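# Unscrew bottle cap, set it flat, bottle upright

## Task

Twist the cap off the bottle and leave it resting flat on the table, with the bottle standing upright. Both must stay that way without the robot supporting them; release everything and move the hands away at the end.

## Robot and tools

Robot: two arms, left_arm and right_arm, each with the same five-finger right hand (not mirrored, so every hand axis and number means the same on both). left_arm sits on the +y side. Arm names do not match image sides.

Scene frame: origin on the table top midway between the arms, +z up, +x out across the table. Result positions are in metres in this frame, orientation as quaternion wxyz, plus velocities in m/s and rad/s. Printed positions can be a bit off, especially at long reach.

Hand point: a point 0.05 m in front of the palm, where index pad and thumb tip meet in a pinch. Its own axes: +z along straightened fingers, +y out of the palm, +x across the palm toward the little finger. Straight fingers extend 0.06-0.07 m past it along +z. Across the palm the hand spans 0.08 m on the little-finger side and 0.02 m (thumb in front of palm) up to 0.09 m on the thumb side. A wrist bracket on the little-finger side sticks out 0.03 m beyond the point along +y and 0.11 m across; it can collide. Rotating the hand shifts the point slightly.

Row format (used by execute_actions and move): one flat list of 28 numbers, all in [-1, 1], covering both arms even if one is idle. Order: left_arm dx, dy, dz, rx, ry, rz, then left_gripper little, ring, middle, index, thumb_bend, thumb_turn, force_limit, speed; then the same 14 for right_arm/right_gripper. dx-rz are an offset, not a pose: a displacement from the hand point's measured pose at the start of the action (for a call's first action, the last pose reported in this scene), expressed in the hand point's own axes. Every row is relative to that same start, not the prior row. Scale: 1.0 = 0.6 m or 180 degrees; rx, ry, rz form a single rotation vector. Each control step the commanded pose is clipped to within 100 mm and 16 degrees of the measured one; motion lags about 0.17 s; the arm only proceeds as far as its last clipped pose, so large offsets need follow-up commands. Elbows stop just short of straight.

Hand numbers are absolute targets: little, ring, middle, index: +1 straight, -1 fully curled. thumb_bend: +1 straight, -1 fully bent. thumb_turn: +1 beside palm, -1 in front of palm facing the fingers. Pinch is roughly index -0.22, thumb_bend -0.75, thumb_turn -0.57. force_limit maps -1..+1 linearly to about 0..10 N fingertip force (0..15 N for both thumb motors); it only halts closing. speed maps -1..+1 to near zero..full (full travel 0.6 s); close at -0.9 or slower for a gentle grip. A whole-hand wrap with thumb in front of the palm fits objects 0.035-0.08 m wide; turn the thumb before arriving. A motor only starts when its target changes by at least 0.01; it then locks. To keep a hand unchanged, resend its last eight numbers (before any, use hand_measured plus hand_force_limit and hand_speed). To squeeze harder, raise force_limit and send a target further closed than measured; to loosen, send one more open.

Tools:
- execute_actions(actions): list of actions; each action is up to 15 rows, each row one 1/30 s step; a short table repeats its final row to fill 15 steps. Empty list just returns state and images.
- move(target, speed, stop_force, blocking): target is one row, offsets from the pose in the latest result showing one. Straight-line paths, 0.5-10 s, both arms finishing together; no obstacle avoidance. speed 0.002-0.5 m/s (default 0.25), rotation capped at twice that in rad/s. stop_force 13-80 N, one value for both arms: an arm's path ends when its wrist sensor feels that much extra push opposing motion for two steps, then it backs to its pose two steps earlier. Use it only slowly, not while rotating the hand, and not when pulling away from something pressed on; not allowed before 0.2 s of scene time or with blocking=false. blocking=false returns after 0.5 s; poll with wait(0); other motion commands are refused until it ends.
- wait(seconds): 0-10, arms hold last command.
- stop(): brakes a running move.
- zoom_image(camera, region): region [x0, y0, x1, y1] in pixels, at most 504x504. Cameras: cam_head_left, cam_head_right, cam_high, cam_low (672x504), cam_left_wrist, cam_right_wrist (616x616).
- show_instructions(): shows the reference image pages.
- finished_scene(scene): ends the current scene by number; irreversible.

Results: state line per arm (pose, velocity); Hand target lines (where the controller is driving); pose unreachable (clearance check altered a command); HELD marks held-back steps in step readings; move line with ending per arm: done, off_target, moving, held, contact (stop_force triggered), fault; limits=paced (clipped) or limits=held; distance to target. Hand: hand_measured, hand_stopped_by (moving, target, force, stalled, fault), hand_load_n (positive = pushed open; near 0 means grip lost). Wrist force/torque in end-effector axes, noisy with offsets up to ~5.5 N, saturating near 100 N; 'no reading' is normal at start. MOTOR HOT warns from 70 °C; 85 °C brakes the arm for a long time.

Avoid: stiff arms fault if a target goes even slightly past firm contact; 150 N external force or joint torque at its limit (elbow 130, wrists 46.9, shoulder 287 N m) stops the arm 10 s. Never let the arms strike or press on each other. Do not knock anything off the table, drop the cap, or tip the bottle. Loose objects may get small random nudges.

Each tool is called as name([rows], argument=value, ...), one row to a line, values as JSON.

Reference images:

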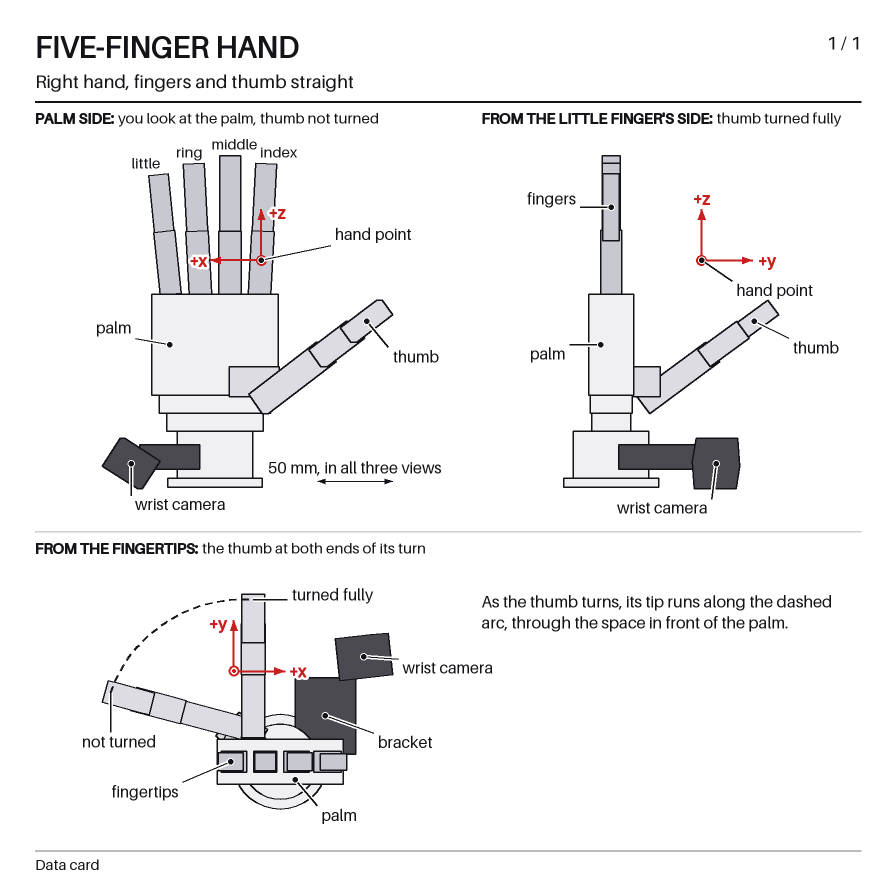

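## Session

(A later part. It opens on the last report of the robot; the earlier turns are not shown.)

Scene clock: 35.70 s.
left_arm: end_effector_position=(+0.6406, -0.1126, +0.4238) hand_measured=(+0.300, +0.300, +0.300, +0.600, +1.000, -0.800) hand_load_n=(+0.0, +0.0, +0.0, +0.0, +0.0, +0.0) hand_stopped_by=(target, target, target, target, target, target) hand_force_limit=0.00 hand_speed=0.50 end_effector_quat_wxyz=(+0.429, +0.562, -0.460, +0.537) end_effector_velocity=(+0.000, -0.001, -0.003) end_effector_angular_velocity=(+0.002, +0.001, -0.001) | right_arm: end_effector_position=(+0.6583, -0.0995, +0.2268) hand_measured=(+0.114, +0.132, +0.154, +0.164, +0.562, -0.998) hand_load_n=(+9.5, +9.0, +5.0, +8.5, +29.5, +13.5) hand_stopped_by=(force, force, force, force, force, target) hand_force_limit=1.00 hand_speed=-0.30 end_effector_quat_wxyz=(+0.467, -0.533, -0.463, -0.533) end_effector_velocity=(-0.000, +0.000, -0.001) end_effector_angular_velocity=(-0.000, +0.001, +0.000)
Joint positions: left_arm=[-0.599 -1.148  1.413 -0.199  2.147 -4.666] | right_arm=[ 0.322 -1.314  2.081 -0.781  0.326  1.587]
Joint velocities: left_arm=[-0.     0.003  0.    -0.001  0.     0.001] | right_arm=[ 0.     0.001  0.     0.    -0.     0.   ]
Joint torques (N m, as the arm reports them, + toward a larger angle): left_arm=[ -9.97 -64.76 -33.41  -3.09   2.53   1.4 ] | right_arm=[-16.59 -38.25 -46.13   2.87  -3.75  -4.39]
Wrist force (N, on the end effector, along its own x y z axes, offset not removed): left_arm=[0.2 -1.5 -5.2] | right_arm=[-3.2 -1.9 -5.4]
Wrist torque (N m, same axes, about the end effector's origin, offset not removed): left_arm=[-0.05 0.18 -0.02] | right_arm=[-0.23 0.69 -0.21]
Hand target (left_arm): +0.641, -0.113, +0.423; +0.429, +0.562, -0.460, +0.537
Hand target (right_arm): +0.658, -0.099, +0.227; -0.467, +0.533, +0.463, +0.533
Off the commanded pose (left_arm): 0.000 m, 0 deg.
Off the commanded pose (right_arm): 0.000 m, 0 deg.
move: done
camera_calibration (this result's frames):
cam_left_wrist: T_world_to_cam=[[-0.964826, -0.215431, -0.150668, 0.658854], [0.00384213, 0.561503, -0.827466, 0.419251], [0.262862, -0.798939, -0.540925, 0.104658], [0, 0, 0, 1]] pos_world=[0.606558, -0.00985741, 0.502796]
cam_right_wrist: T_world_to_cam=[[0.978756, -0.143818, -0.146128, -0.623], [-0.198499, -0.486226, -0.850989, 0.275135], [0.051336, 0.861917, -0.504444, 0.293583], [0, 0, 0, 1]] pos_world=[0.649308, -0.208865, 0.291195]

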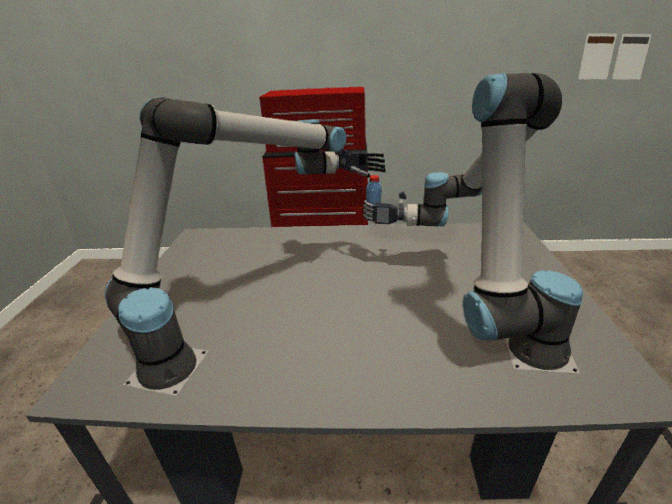

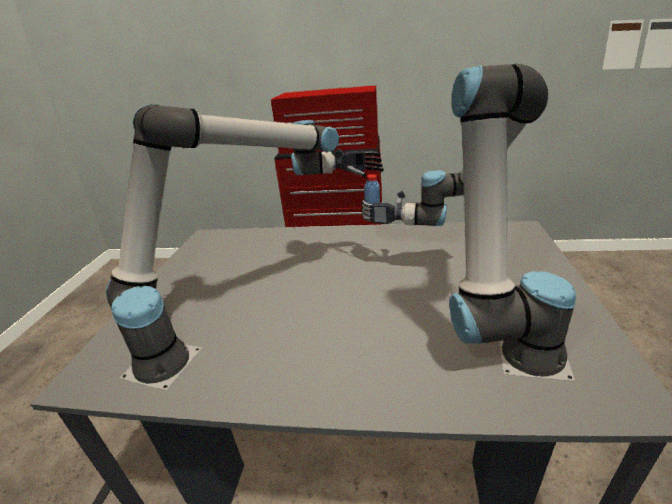

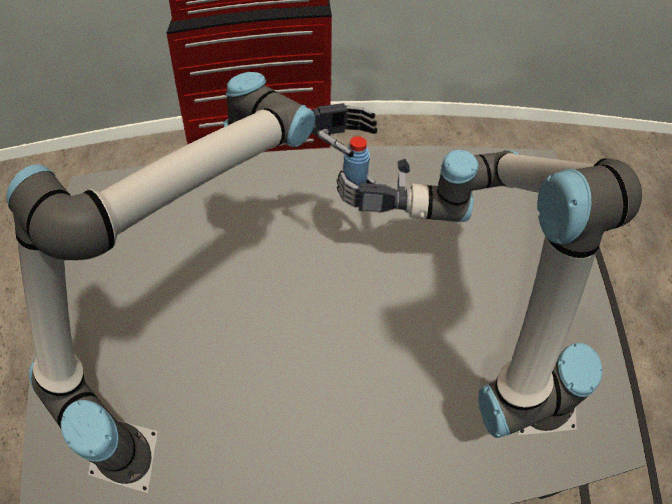

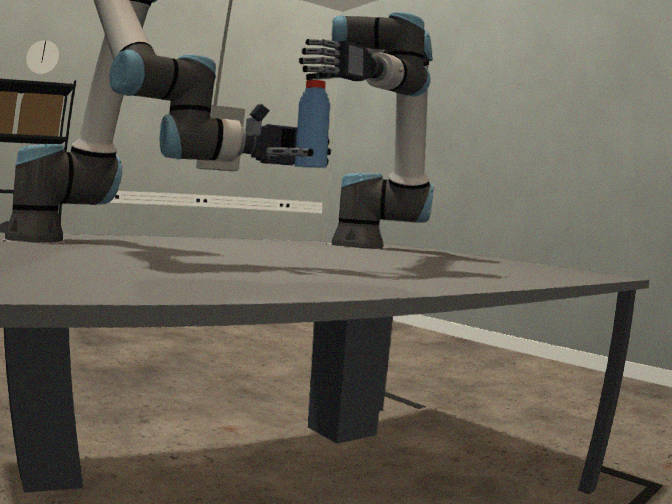

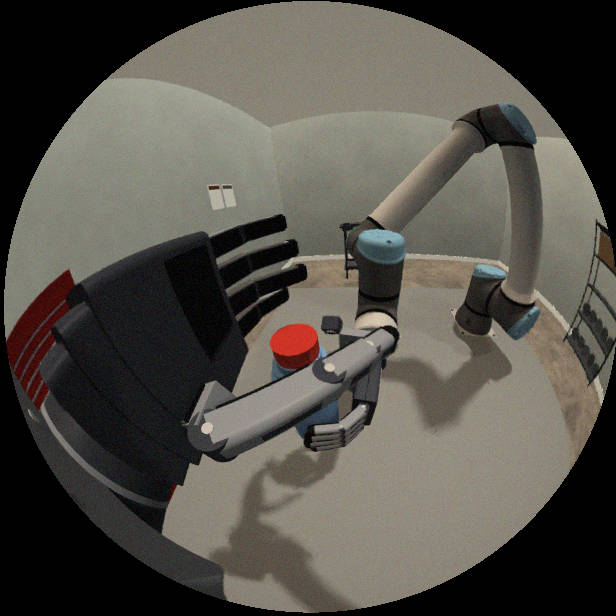

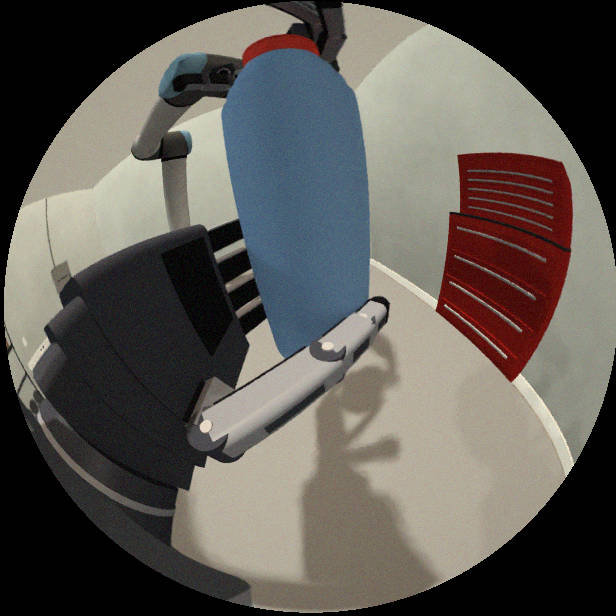

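Descend 0.03 more.

move(target=[-0.05,0,0,0,0,0,0.3,0.3,0.3,0.6,1,-0.8,0,0.5, 0,0,0,0,0,0,-1,-1,-1,-1,-1,-1,1,-0.3], speed=0.04)

zoom_image(camera="cam_low", region=[240,20,440,180])

zoom_image(camera="cam_high", region=[280,80,440,220])

Scene clock: 37.03 s.
left_arm: end_effector_position=(+0.6406, -0.1110, +0.3942) hand_measured=(+0.300, +0.300, +0.300, +0.600, +1.000, -0.800) hand_load_n=(+0.0, +0.0, +0.0, +0.0, +0.0, +0.0) hand_stopped_by=(target, target, target, target, target, target) hand_force_limit=0.00 hand_speed=0.50 end_effector_quat_wxyz=(+0.429, +0.562, -0.460, +0.537) end_effector_velocity=(+0.000, +0.000, -0.003) end_effector_angular_velocity=(-0.000, -0.000, +0.000) | right_arm: end_effector_position=(+0.6583, -0.0995, +0.2268) hand_measured=(+0.114, +0.132, +0.154, +0.164, +0.562, -0.998) hand_load_n=(+9.5, +9.0, +5.0, +8.5, +29.5, +13.5) hand_stopped_by=(force, force, force, force, force, target) hand_force_limit=1.00 hand_speed=-0.30 end_effector_quat_wxyz=(+0.467, -0.533, -0.463, -0.533) end_effector_velocity=(-0.000, +0.000, -0.002) end_effector_angular_velocity=(-0.001, +0.004, +0.000)
Joint positions: left_arm=[-0.598 -1.135  1.448 -0.247  2.149 -4.665] | right_arm=[ 0.322 -1.314  2.081 -0.781  0.326  1.587]
Joint velocities: left_arm=[ 0.     0.002  0.003 -0.005 -0.     0.   ] | right_arm=[ 0.     0.003  0.     0.002 -0.     0.   ]
Joint torques (N m, as the arm reports them, + toward a larger angle): left_arm=[ 11.21 -64.19 -34.59  -2.92   2.37  -0.93] | right_arm=[-15.37 -38.81 -46.55   2.91  -3.12  -4.2 ]
Wrist force (N, on the end effector, along its own x y z axes, offset not removed): left_arm=[0.2 2.0 -4.0] | right_arm=[3.6 2.6 2.5]
Wrist torque (N m, same axes, about the end effector's origin, offset not removed): left_arm=[0.33 0.11 0.09] | right_arm=[0.13 -0.61 0.49]
Hand target (left_arm): +0.641, -0.111, +0.394; +0.429, +0.562, -0.460, +0.537
Hand target (right_arm): +0.658, -0.099, +0.227; -0.467, +0.533, +0.463, +0.533
Off the commanded pose (left_arm): 0.000 m, 0 deg.
Off the commanded pose (right_arm): 0.000 m, 0 deg.
move: done
camera_calibration (this result's frames):
cam_left_wrist: T_world_to_cam=[[-0.964816, -0.215411, -0.150758, 0.654786], [0.00391974, 0.561539, -0.827441, 0.393737], [0.262896, -0.798919, -0.540938, 0.089965], [0, 0, 0, 1]] pos_world=[0.606554, -0.00817622, 0.473174]
cam_right_wrist: T_world_to_cam=[[0.978756, -0.143818, -0.146129, -0.623], [-0.198499, -0.486226, -0.850989, 0.275135], [0.0513357, 0.861917, -0.504444, 0.293583], [0, 0, 0, 1]] pos_world=[0.649308, -0.208865, 0.291195]

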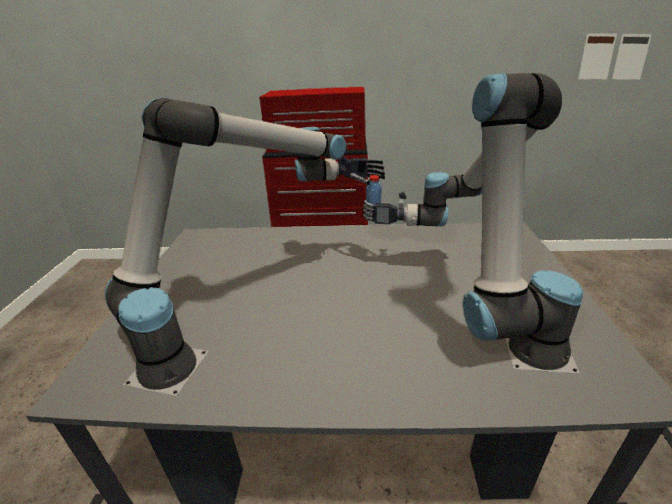

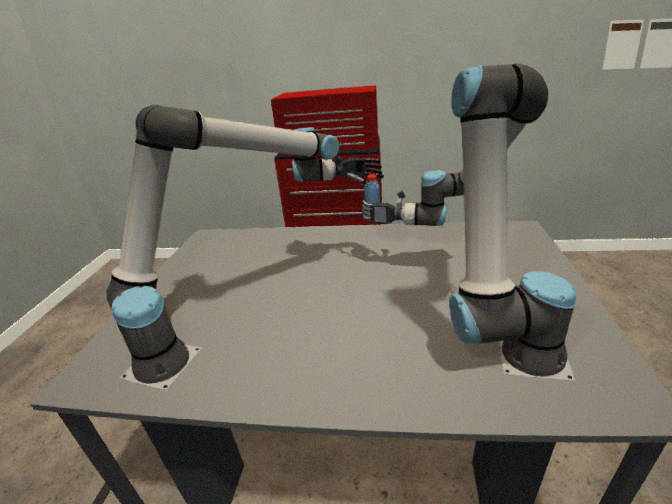

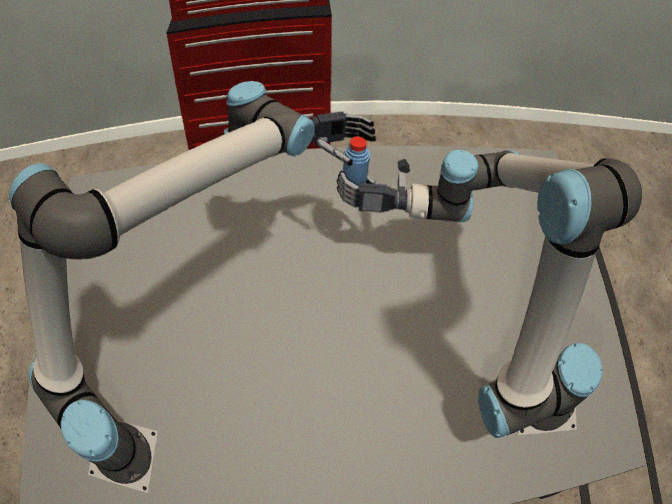

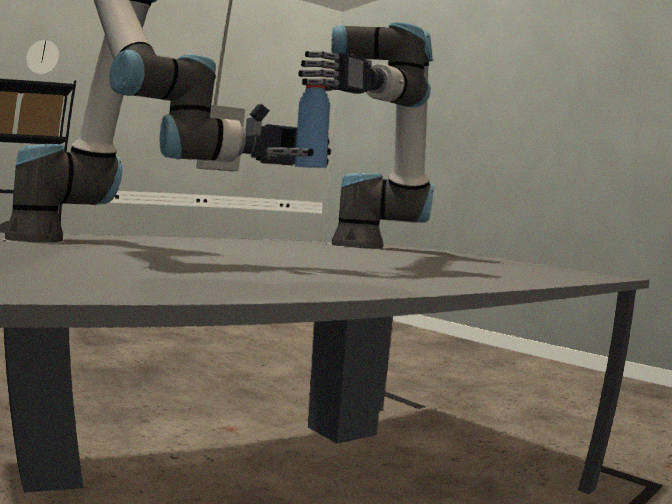

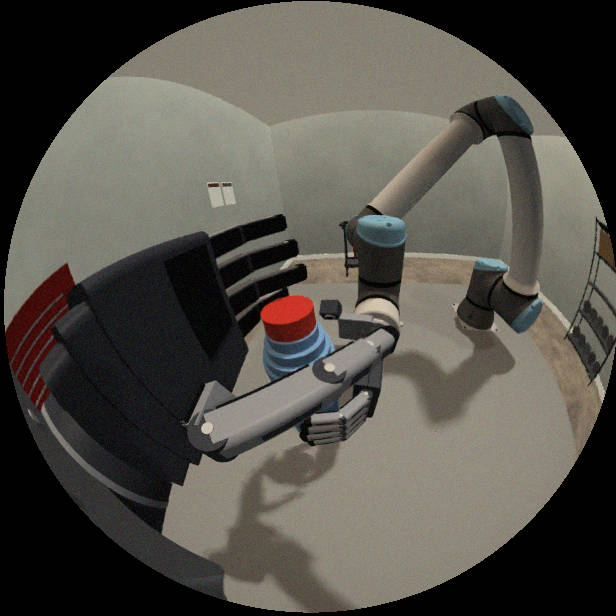

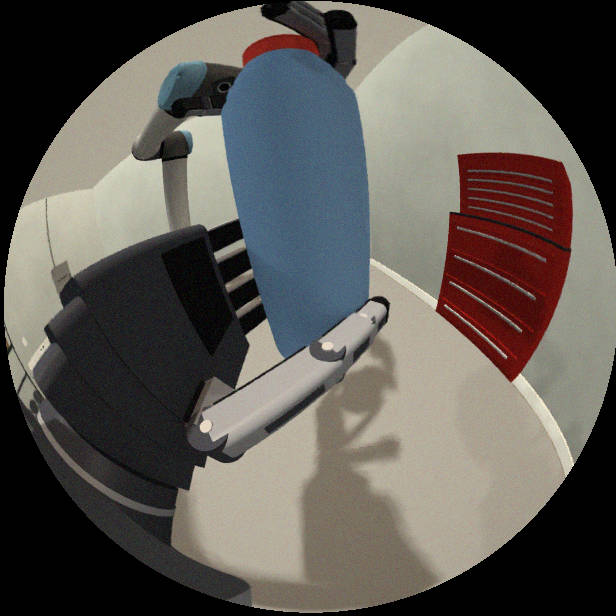

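Region (240, 20, 440, 180) of cam_low's 672x504 image, scaled by 2.520, with more detail than that image has; it fills the top 403 rows of this view, and the rest is white.

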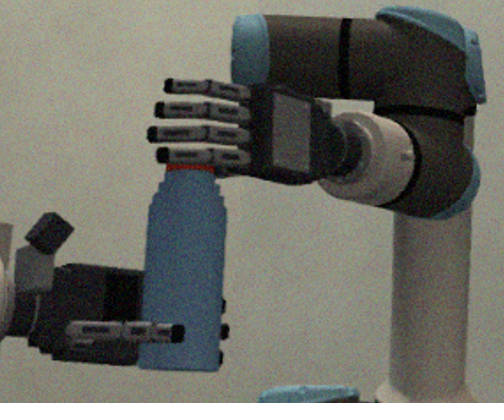

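Region (280, 80, 440, 220) of cam_high's 672x504 image, scaled by 3.150, with more detail than that image has; it fills the top 441 rows of this view, and the rest is white.

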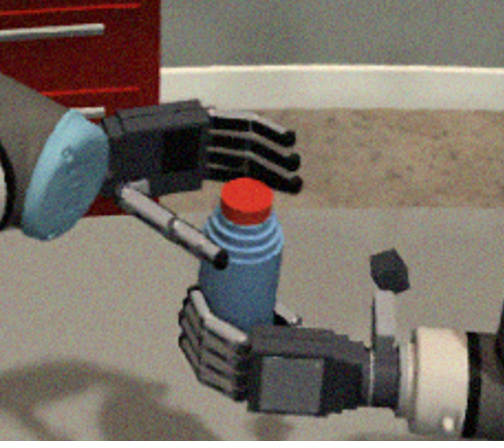

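Height fine. Close index and thumb.

move(target=[0,0,0,0,0,0,0.3,0.3,0.3,-1,-1,-0.8,1,-0.3, 0,0,0,0,0,0,-1,-1,-1,-1,-1,-1,1,-0.3])

zoom_image(camera="cam_high", region=[280,80,440,220])

Scene clock: 40.87 s.
left_arm: end_effector_position=(+0.6406, -0.1109, +0.3942) hand_measured=(+0.300, +0.300, +0.300, +0.220, -0.484, -0.800) hand_load_n=(+0.0, +0.0, +0.0, +15.5, +14.5, +0.5) hand_stopped_by=(target, target, target, force, force, target) hand_force_limit=1.00 hand_speed=-0.30 end_effector_quat_wxyz=(+0.429, +0.562, -0.460, +0.537) end_effector_velocity=(+0.000, +0.000, -0.001) end_effector_angular_velocity=(+0.000, +0.000, -0.000) | right_arm: end_effector_position=(+0.6583, -0.0995, +0.2268) hand_measured=(+0.122, +0.134, +0.154, +0.164, +0.562, -1.000) hand_load_n=(+20.0, +18.5, +6.5, +3.5, +30.5, -1.0) hand_stopped_by=(force, force, force, force, force, target) hand_force_limit=1.00 hand_speed=-0.30 end_effector_quat_wxyz=(+0.467, -0.533, -0.463, -0.533) end_effector_velocity=(-0.001, -0.000, -0.001) end_effector_angular_velocity=(-0.001, +0.002, +0.000)
Joint positions: left_arm=[-0.598 -1.135  1.448 -0.247  2.149 -4.665] | right_arm=[ 0.322 -1.314  2.081 -0.781  0.326  1.587]
Joint velocities: left_arm=[ 0.     0.001  0.    -0.001  0.     0.   ] | right_arm=[ 0.     0.     0.001  0.002 -0.    -0.   ]
Joint torques (N m, as the arm reports them, + toward a larger angle): left_arm=[ -5.79 -79.08 -39.63   3.83   0.79   1.35] | right_arm=[-17.72 -66.76 -46.15  -4.75   5.88   4.16]
Wrist force (N, on the end effector, along its own x y z axes, offset not removed): left_arm=[7.9 -6.6 13.6] | right_arm=[-11.3 -14.1 14.3]
Wrist torque (N m, same axes, about the end effector's origin, offset not removed): left_arm=[-0.38 0.02 0.43] | right_arm=[-0.99 -1.01 -1.67]
Hand target (left_arm): +0.641, -0.111, +0.394; +0.429, +0.562, -0.460, +0.537
Hand target (right_arm): +0.658, -0.099, +0.227; -0.467, +0.533, +0.463, +0.533
Off the commanded pose (left_arm): 0.000 m, 0 deg.
Off the commanded pose (right_arm): 0.000 m, 0 deg.
move: done
camera_calibration (this result's frames):
cam_left_wrist: T_world_to_cam=[[-0.964816, -0.215417, -0.150747, 0.654793], [0.00390074, 0.561557, -0.827429, 0.393733], [0.262896, -0.798905, -0.540959, 0.0899846], [0, 0, 0, 1]] pos_world=[0.606562, -0.00816055, 0.473172]
cam_right_wrist: T_world_to_cam=[[0.978747, -0.143866, -0.146138, -0.623011], [-0.198531, -0.486216, -0.850987, 0.275153], [0.0513736, 0.861914, -0.504445, 0.293559], [0, 0, 0, 1]] pos_world=[0.649316, -0.208869, 0.29119]

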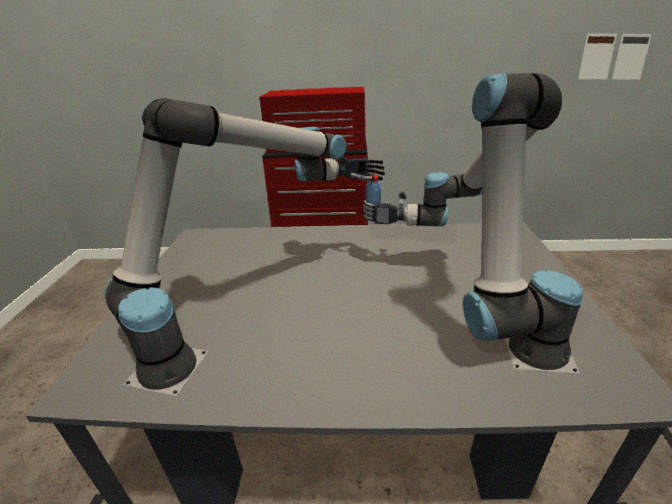

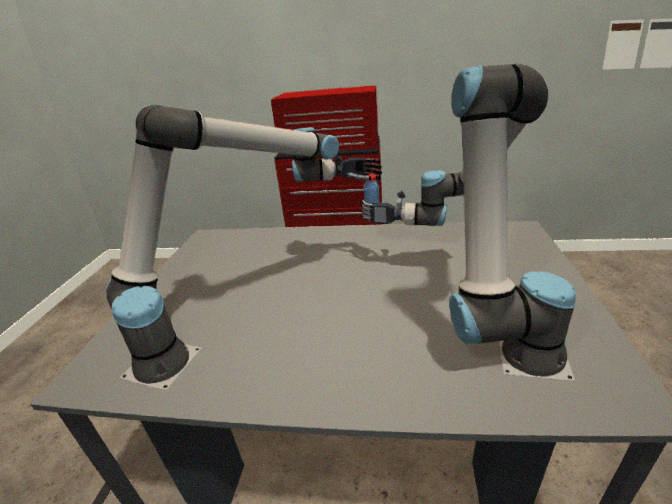

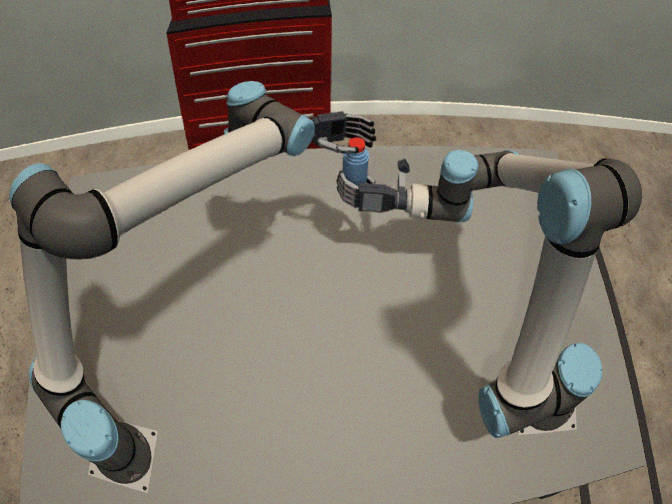

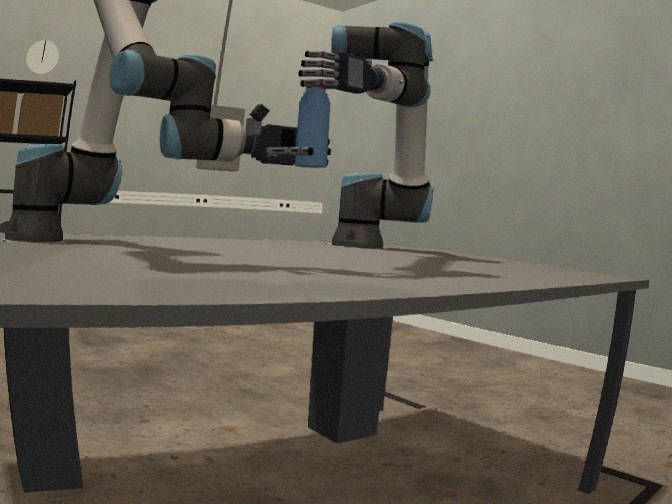

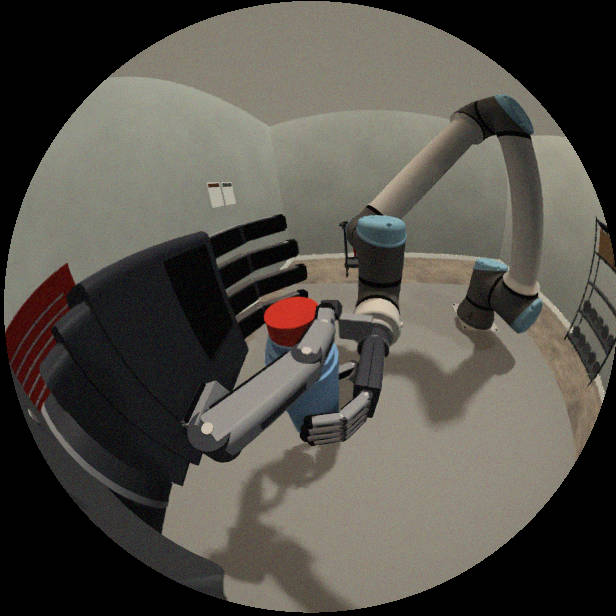

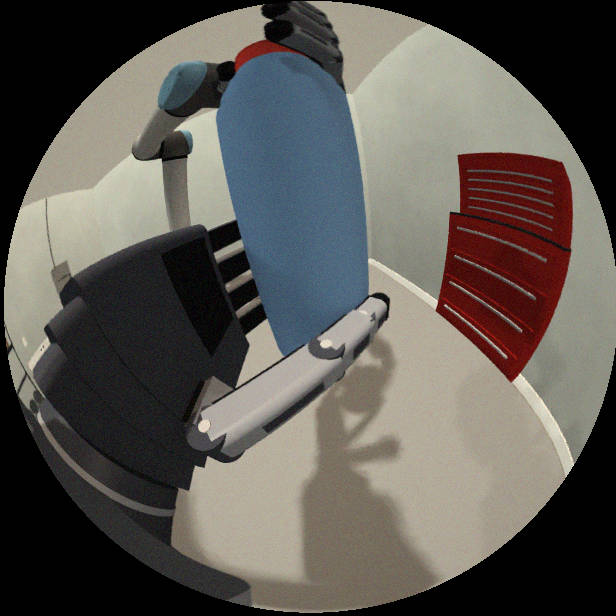

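Region (280, 80, 440, 220) of cam_high's 672x504 image, scaled by 3.150, with more detail than that image has; it fills the top 441 rows of this view, and the rest is white.

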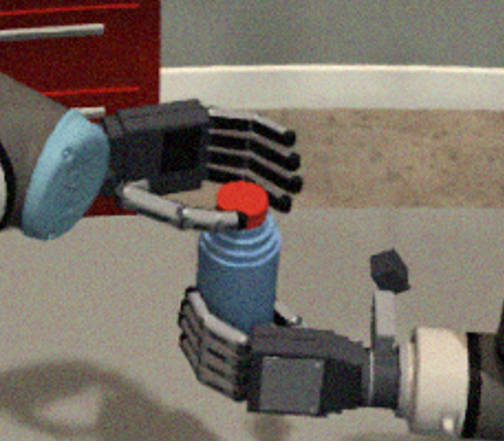

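move(target=[0,0.007,0.025,0.25,0,0,0.3,0.3,0.3,-1,-1,-0.8,1,-0.3, 0,0,0,0,0,0,-1,-1,-1,-1,-1,-1,1,-0.3], speed=0.2)

zoom_image(camera="cam_high", region=[280,80,440,220])

Scene clock: 43.57 s.
left_arm: end_effector_position=(+0.6396, -0.1262, +0.3932) hand_measured=(+0.300, +0.300, +0.300, +0.220, -0.490, -0.800) hand_load_n=(+0.0, +0.0, +0.0, +7.5, +6.5, +1.0) hand_stopped_by=(target, target, target, force, force, target) hand_force_limit=1.00 hand_speed=-0.30 end_effector_quat_wxyz=(+0.182, +0.683, -0.220, +0.672) end_effector_velocity=(+0.001, -0.001, +0.001) end_effector_angular_velocity=(-0.001, -0.002, +0.015) | right_arm: end_effector_position=(+0.6583, -0.0995, +0.2268) hand_measured=(+0.134, +0.138, +0.154, +0.164, +0.570, -1.000) hand_load_n=(+16.0, +17.5, +7.5, +3.5, +31.0, -5.5) hand_stopped_by=(force, force, force, force, force, target) hand_force_limit=1.00 hand_speed=-0.30 end_effector_quat_wxyz=(+0.467, -0.533, -0.463, -0.533) end_effector_velocity=(+0.001, +0.000, +0.000) end_effector_angular_velocity=(+0.000, +0.000, +0.000)
Joint positions: left_arm=[-0.882 -1.282  1.665 -0.348  1.082 -4.682] | right_arm=[ 0.322 -1.314  2.081 -0.781  0.326  1.587]
Joint velocities: left_arm=[-0.005  0.001 -0.002 -0.    -0.021  0.001] | right_arm=[ 0.     0.001 -0.002  0.001 -0.     0.   ]
Joint torques (N m, as the arm reports them, + toward a larger angle): left_arm=[ -8.04 -58.56 -46.15  -1.97  -2.65   1.32] | right_arm=[-16.78 -48.2  -45.89  -1.52   4.77   4.33]
Wrist force (N, on the end effector, along its own x y z axes, offset not removed): left_arm=[-4.1 3.5 10.4] | right_arm=[-4.1 -13.6 11.6]
Wrist torque (N m, same axes, about the end effector's origin, offset not removed): left_arm=[-0.32 0.43 -0.06] | right_arm=[-0.68 -0.62 -2.17]
Hand target (left_arm): +0.640, -0.126, +0.393; +0.181, +0.684, -0.219, +0.672
Hand target (right_arm): +0.658, -0.099, +0.227; -0.467, +0.533, +0.463, +0.533
Off the commanded pose (left_arm): 0.000 m, 0 deg.
Off the commanded pose (right_arm): 0.000 m, 0 deg.
move: done
camera_calibration (this result's frames):
cam_left_wrist: T_world_to_cam=[[-0.525723, -0.830198, -0.185435, 0.305633], [-0.359895, 0.414593, -0.835816, 0.618927], [0.770773, -0.37267, -0.516745, -0.203024], [0, 0, 0, 1]] pos_world=[0.539913, -0.0785278, 0.469073]
cam_right_wrist: T_world_to_cam=[[0.978751, -0.143866, -0.146115, -0.623018], [-0.19851, -0.486213, -0.850994, 0.275151], [0.0513858, 0.861916, -0.50444, 0.293555], [0, 0, 0, 1]] pos_world=[0.649315, -0.208869, 0.291201]

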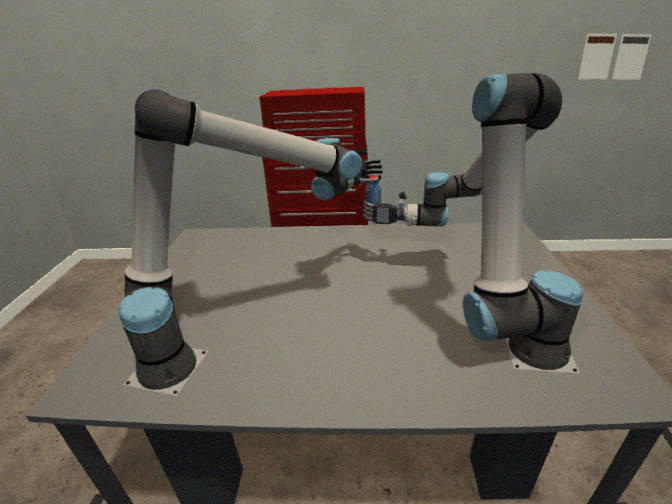

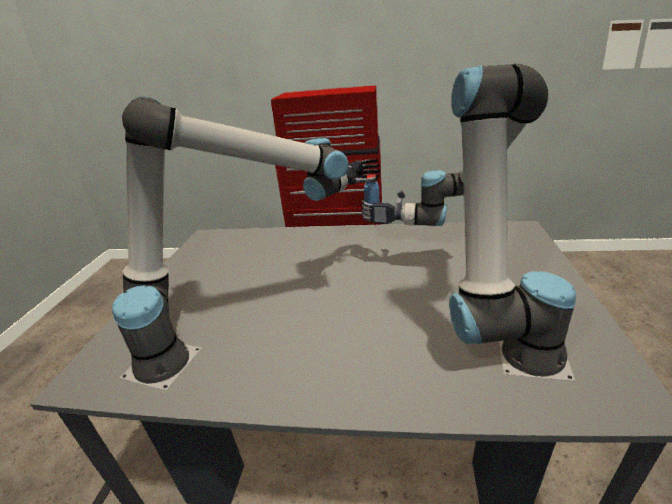

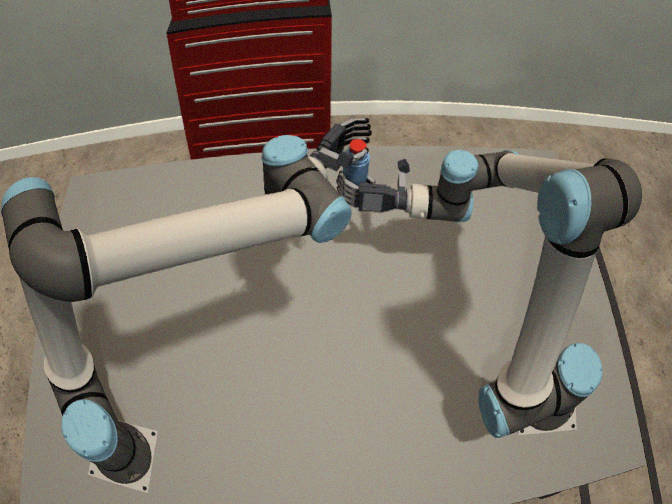

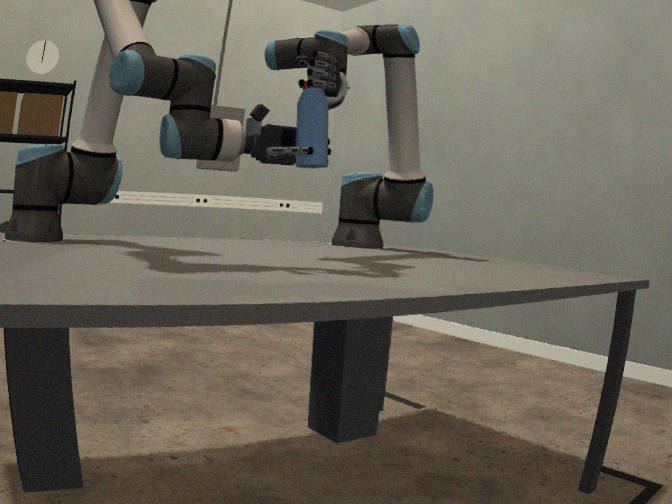

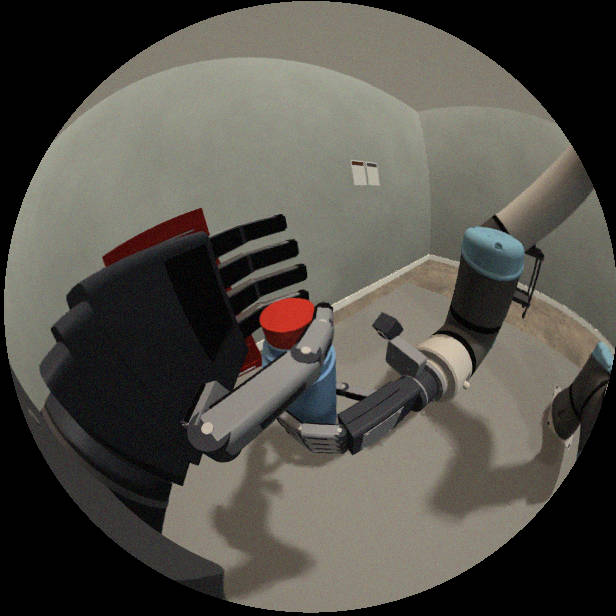

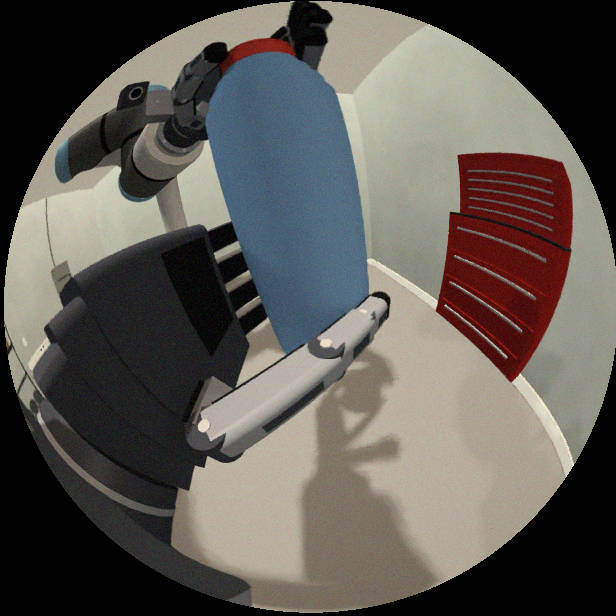

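Region (280, 80, 440, 220) of cam_high's 672x504 image, scaled by 3.150, with more detail than that image has; it fills the top 441 rows of this view, and the rest is white.

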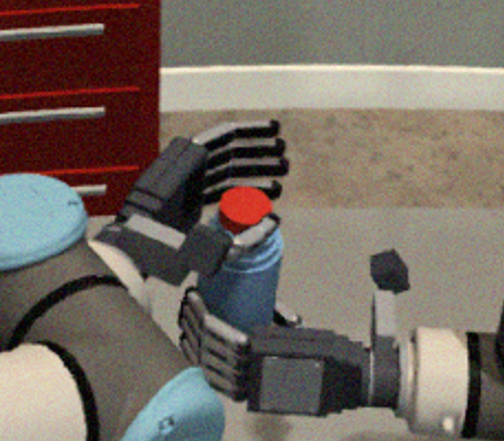

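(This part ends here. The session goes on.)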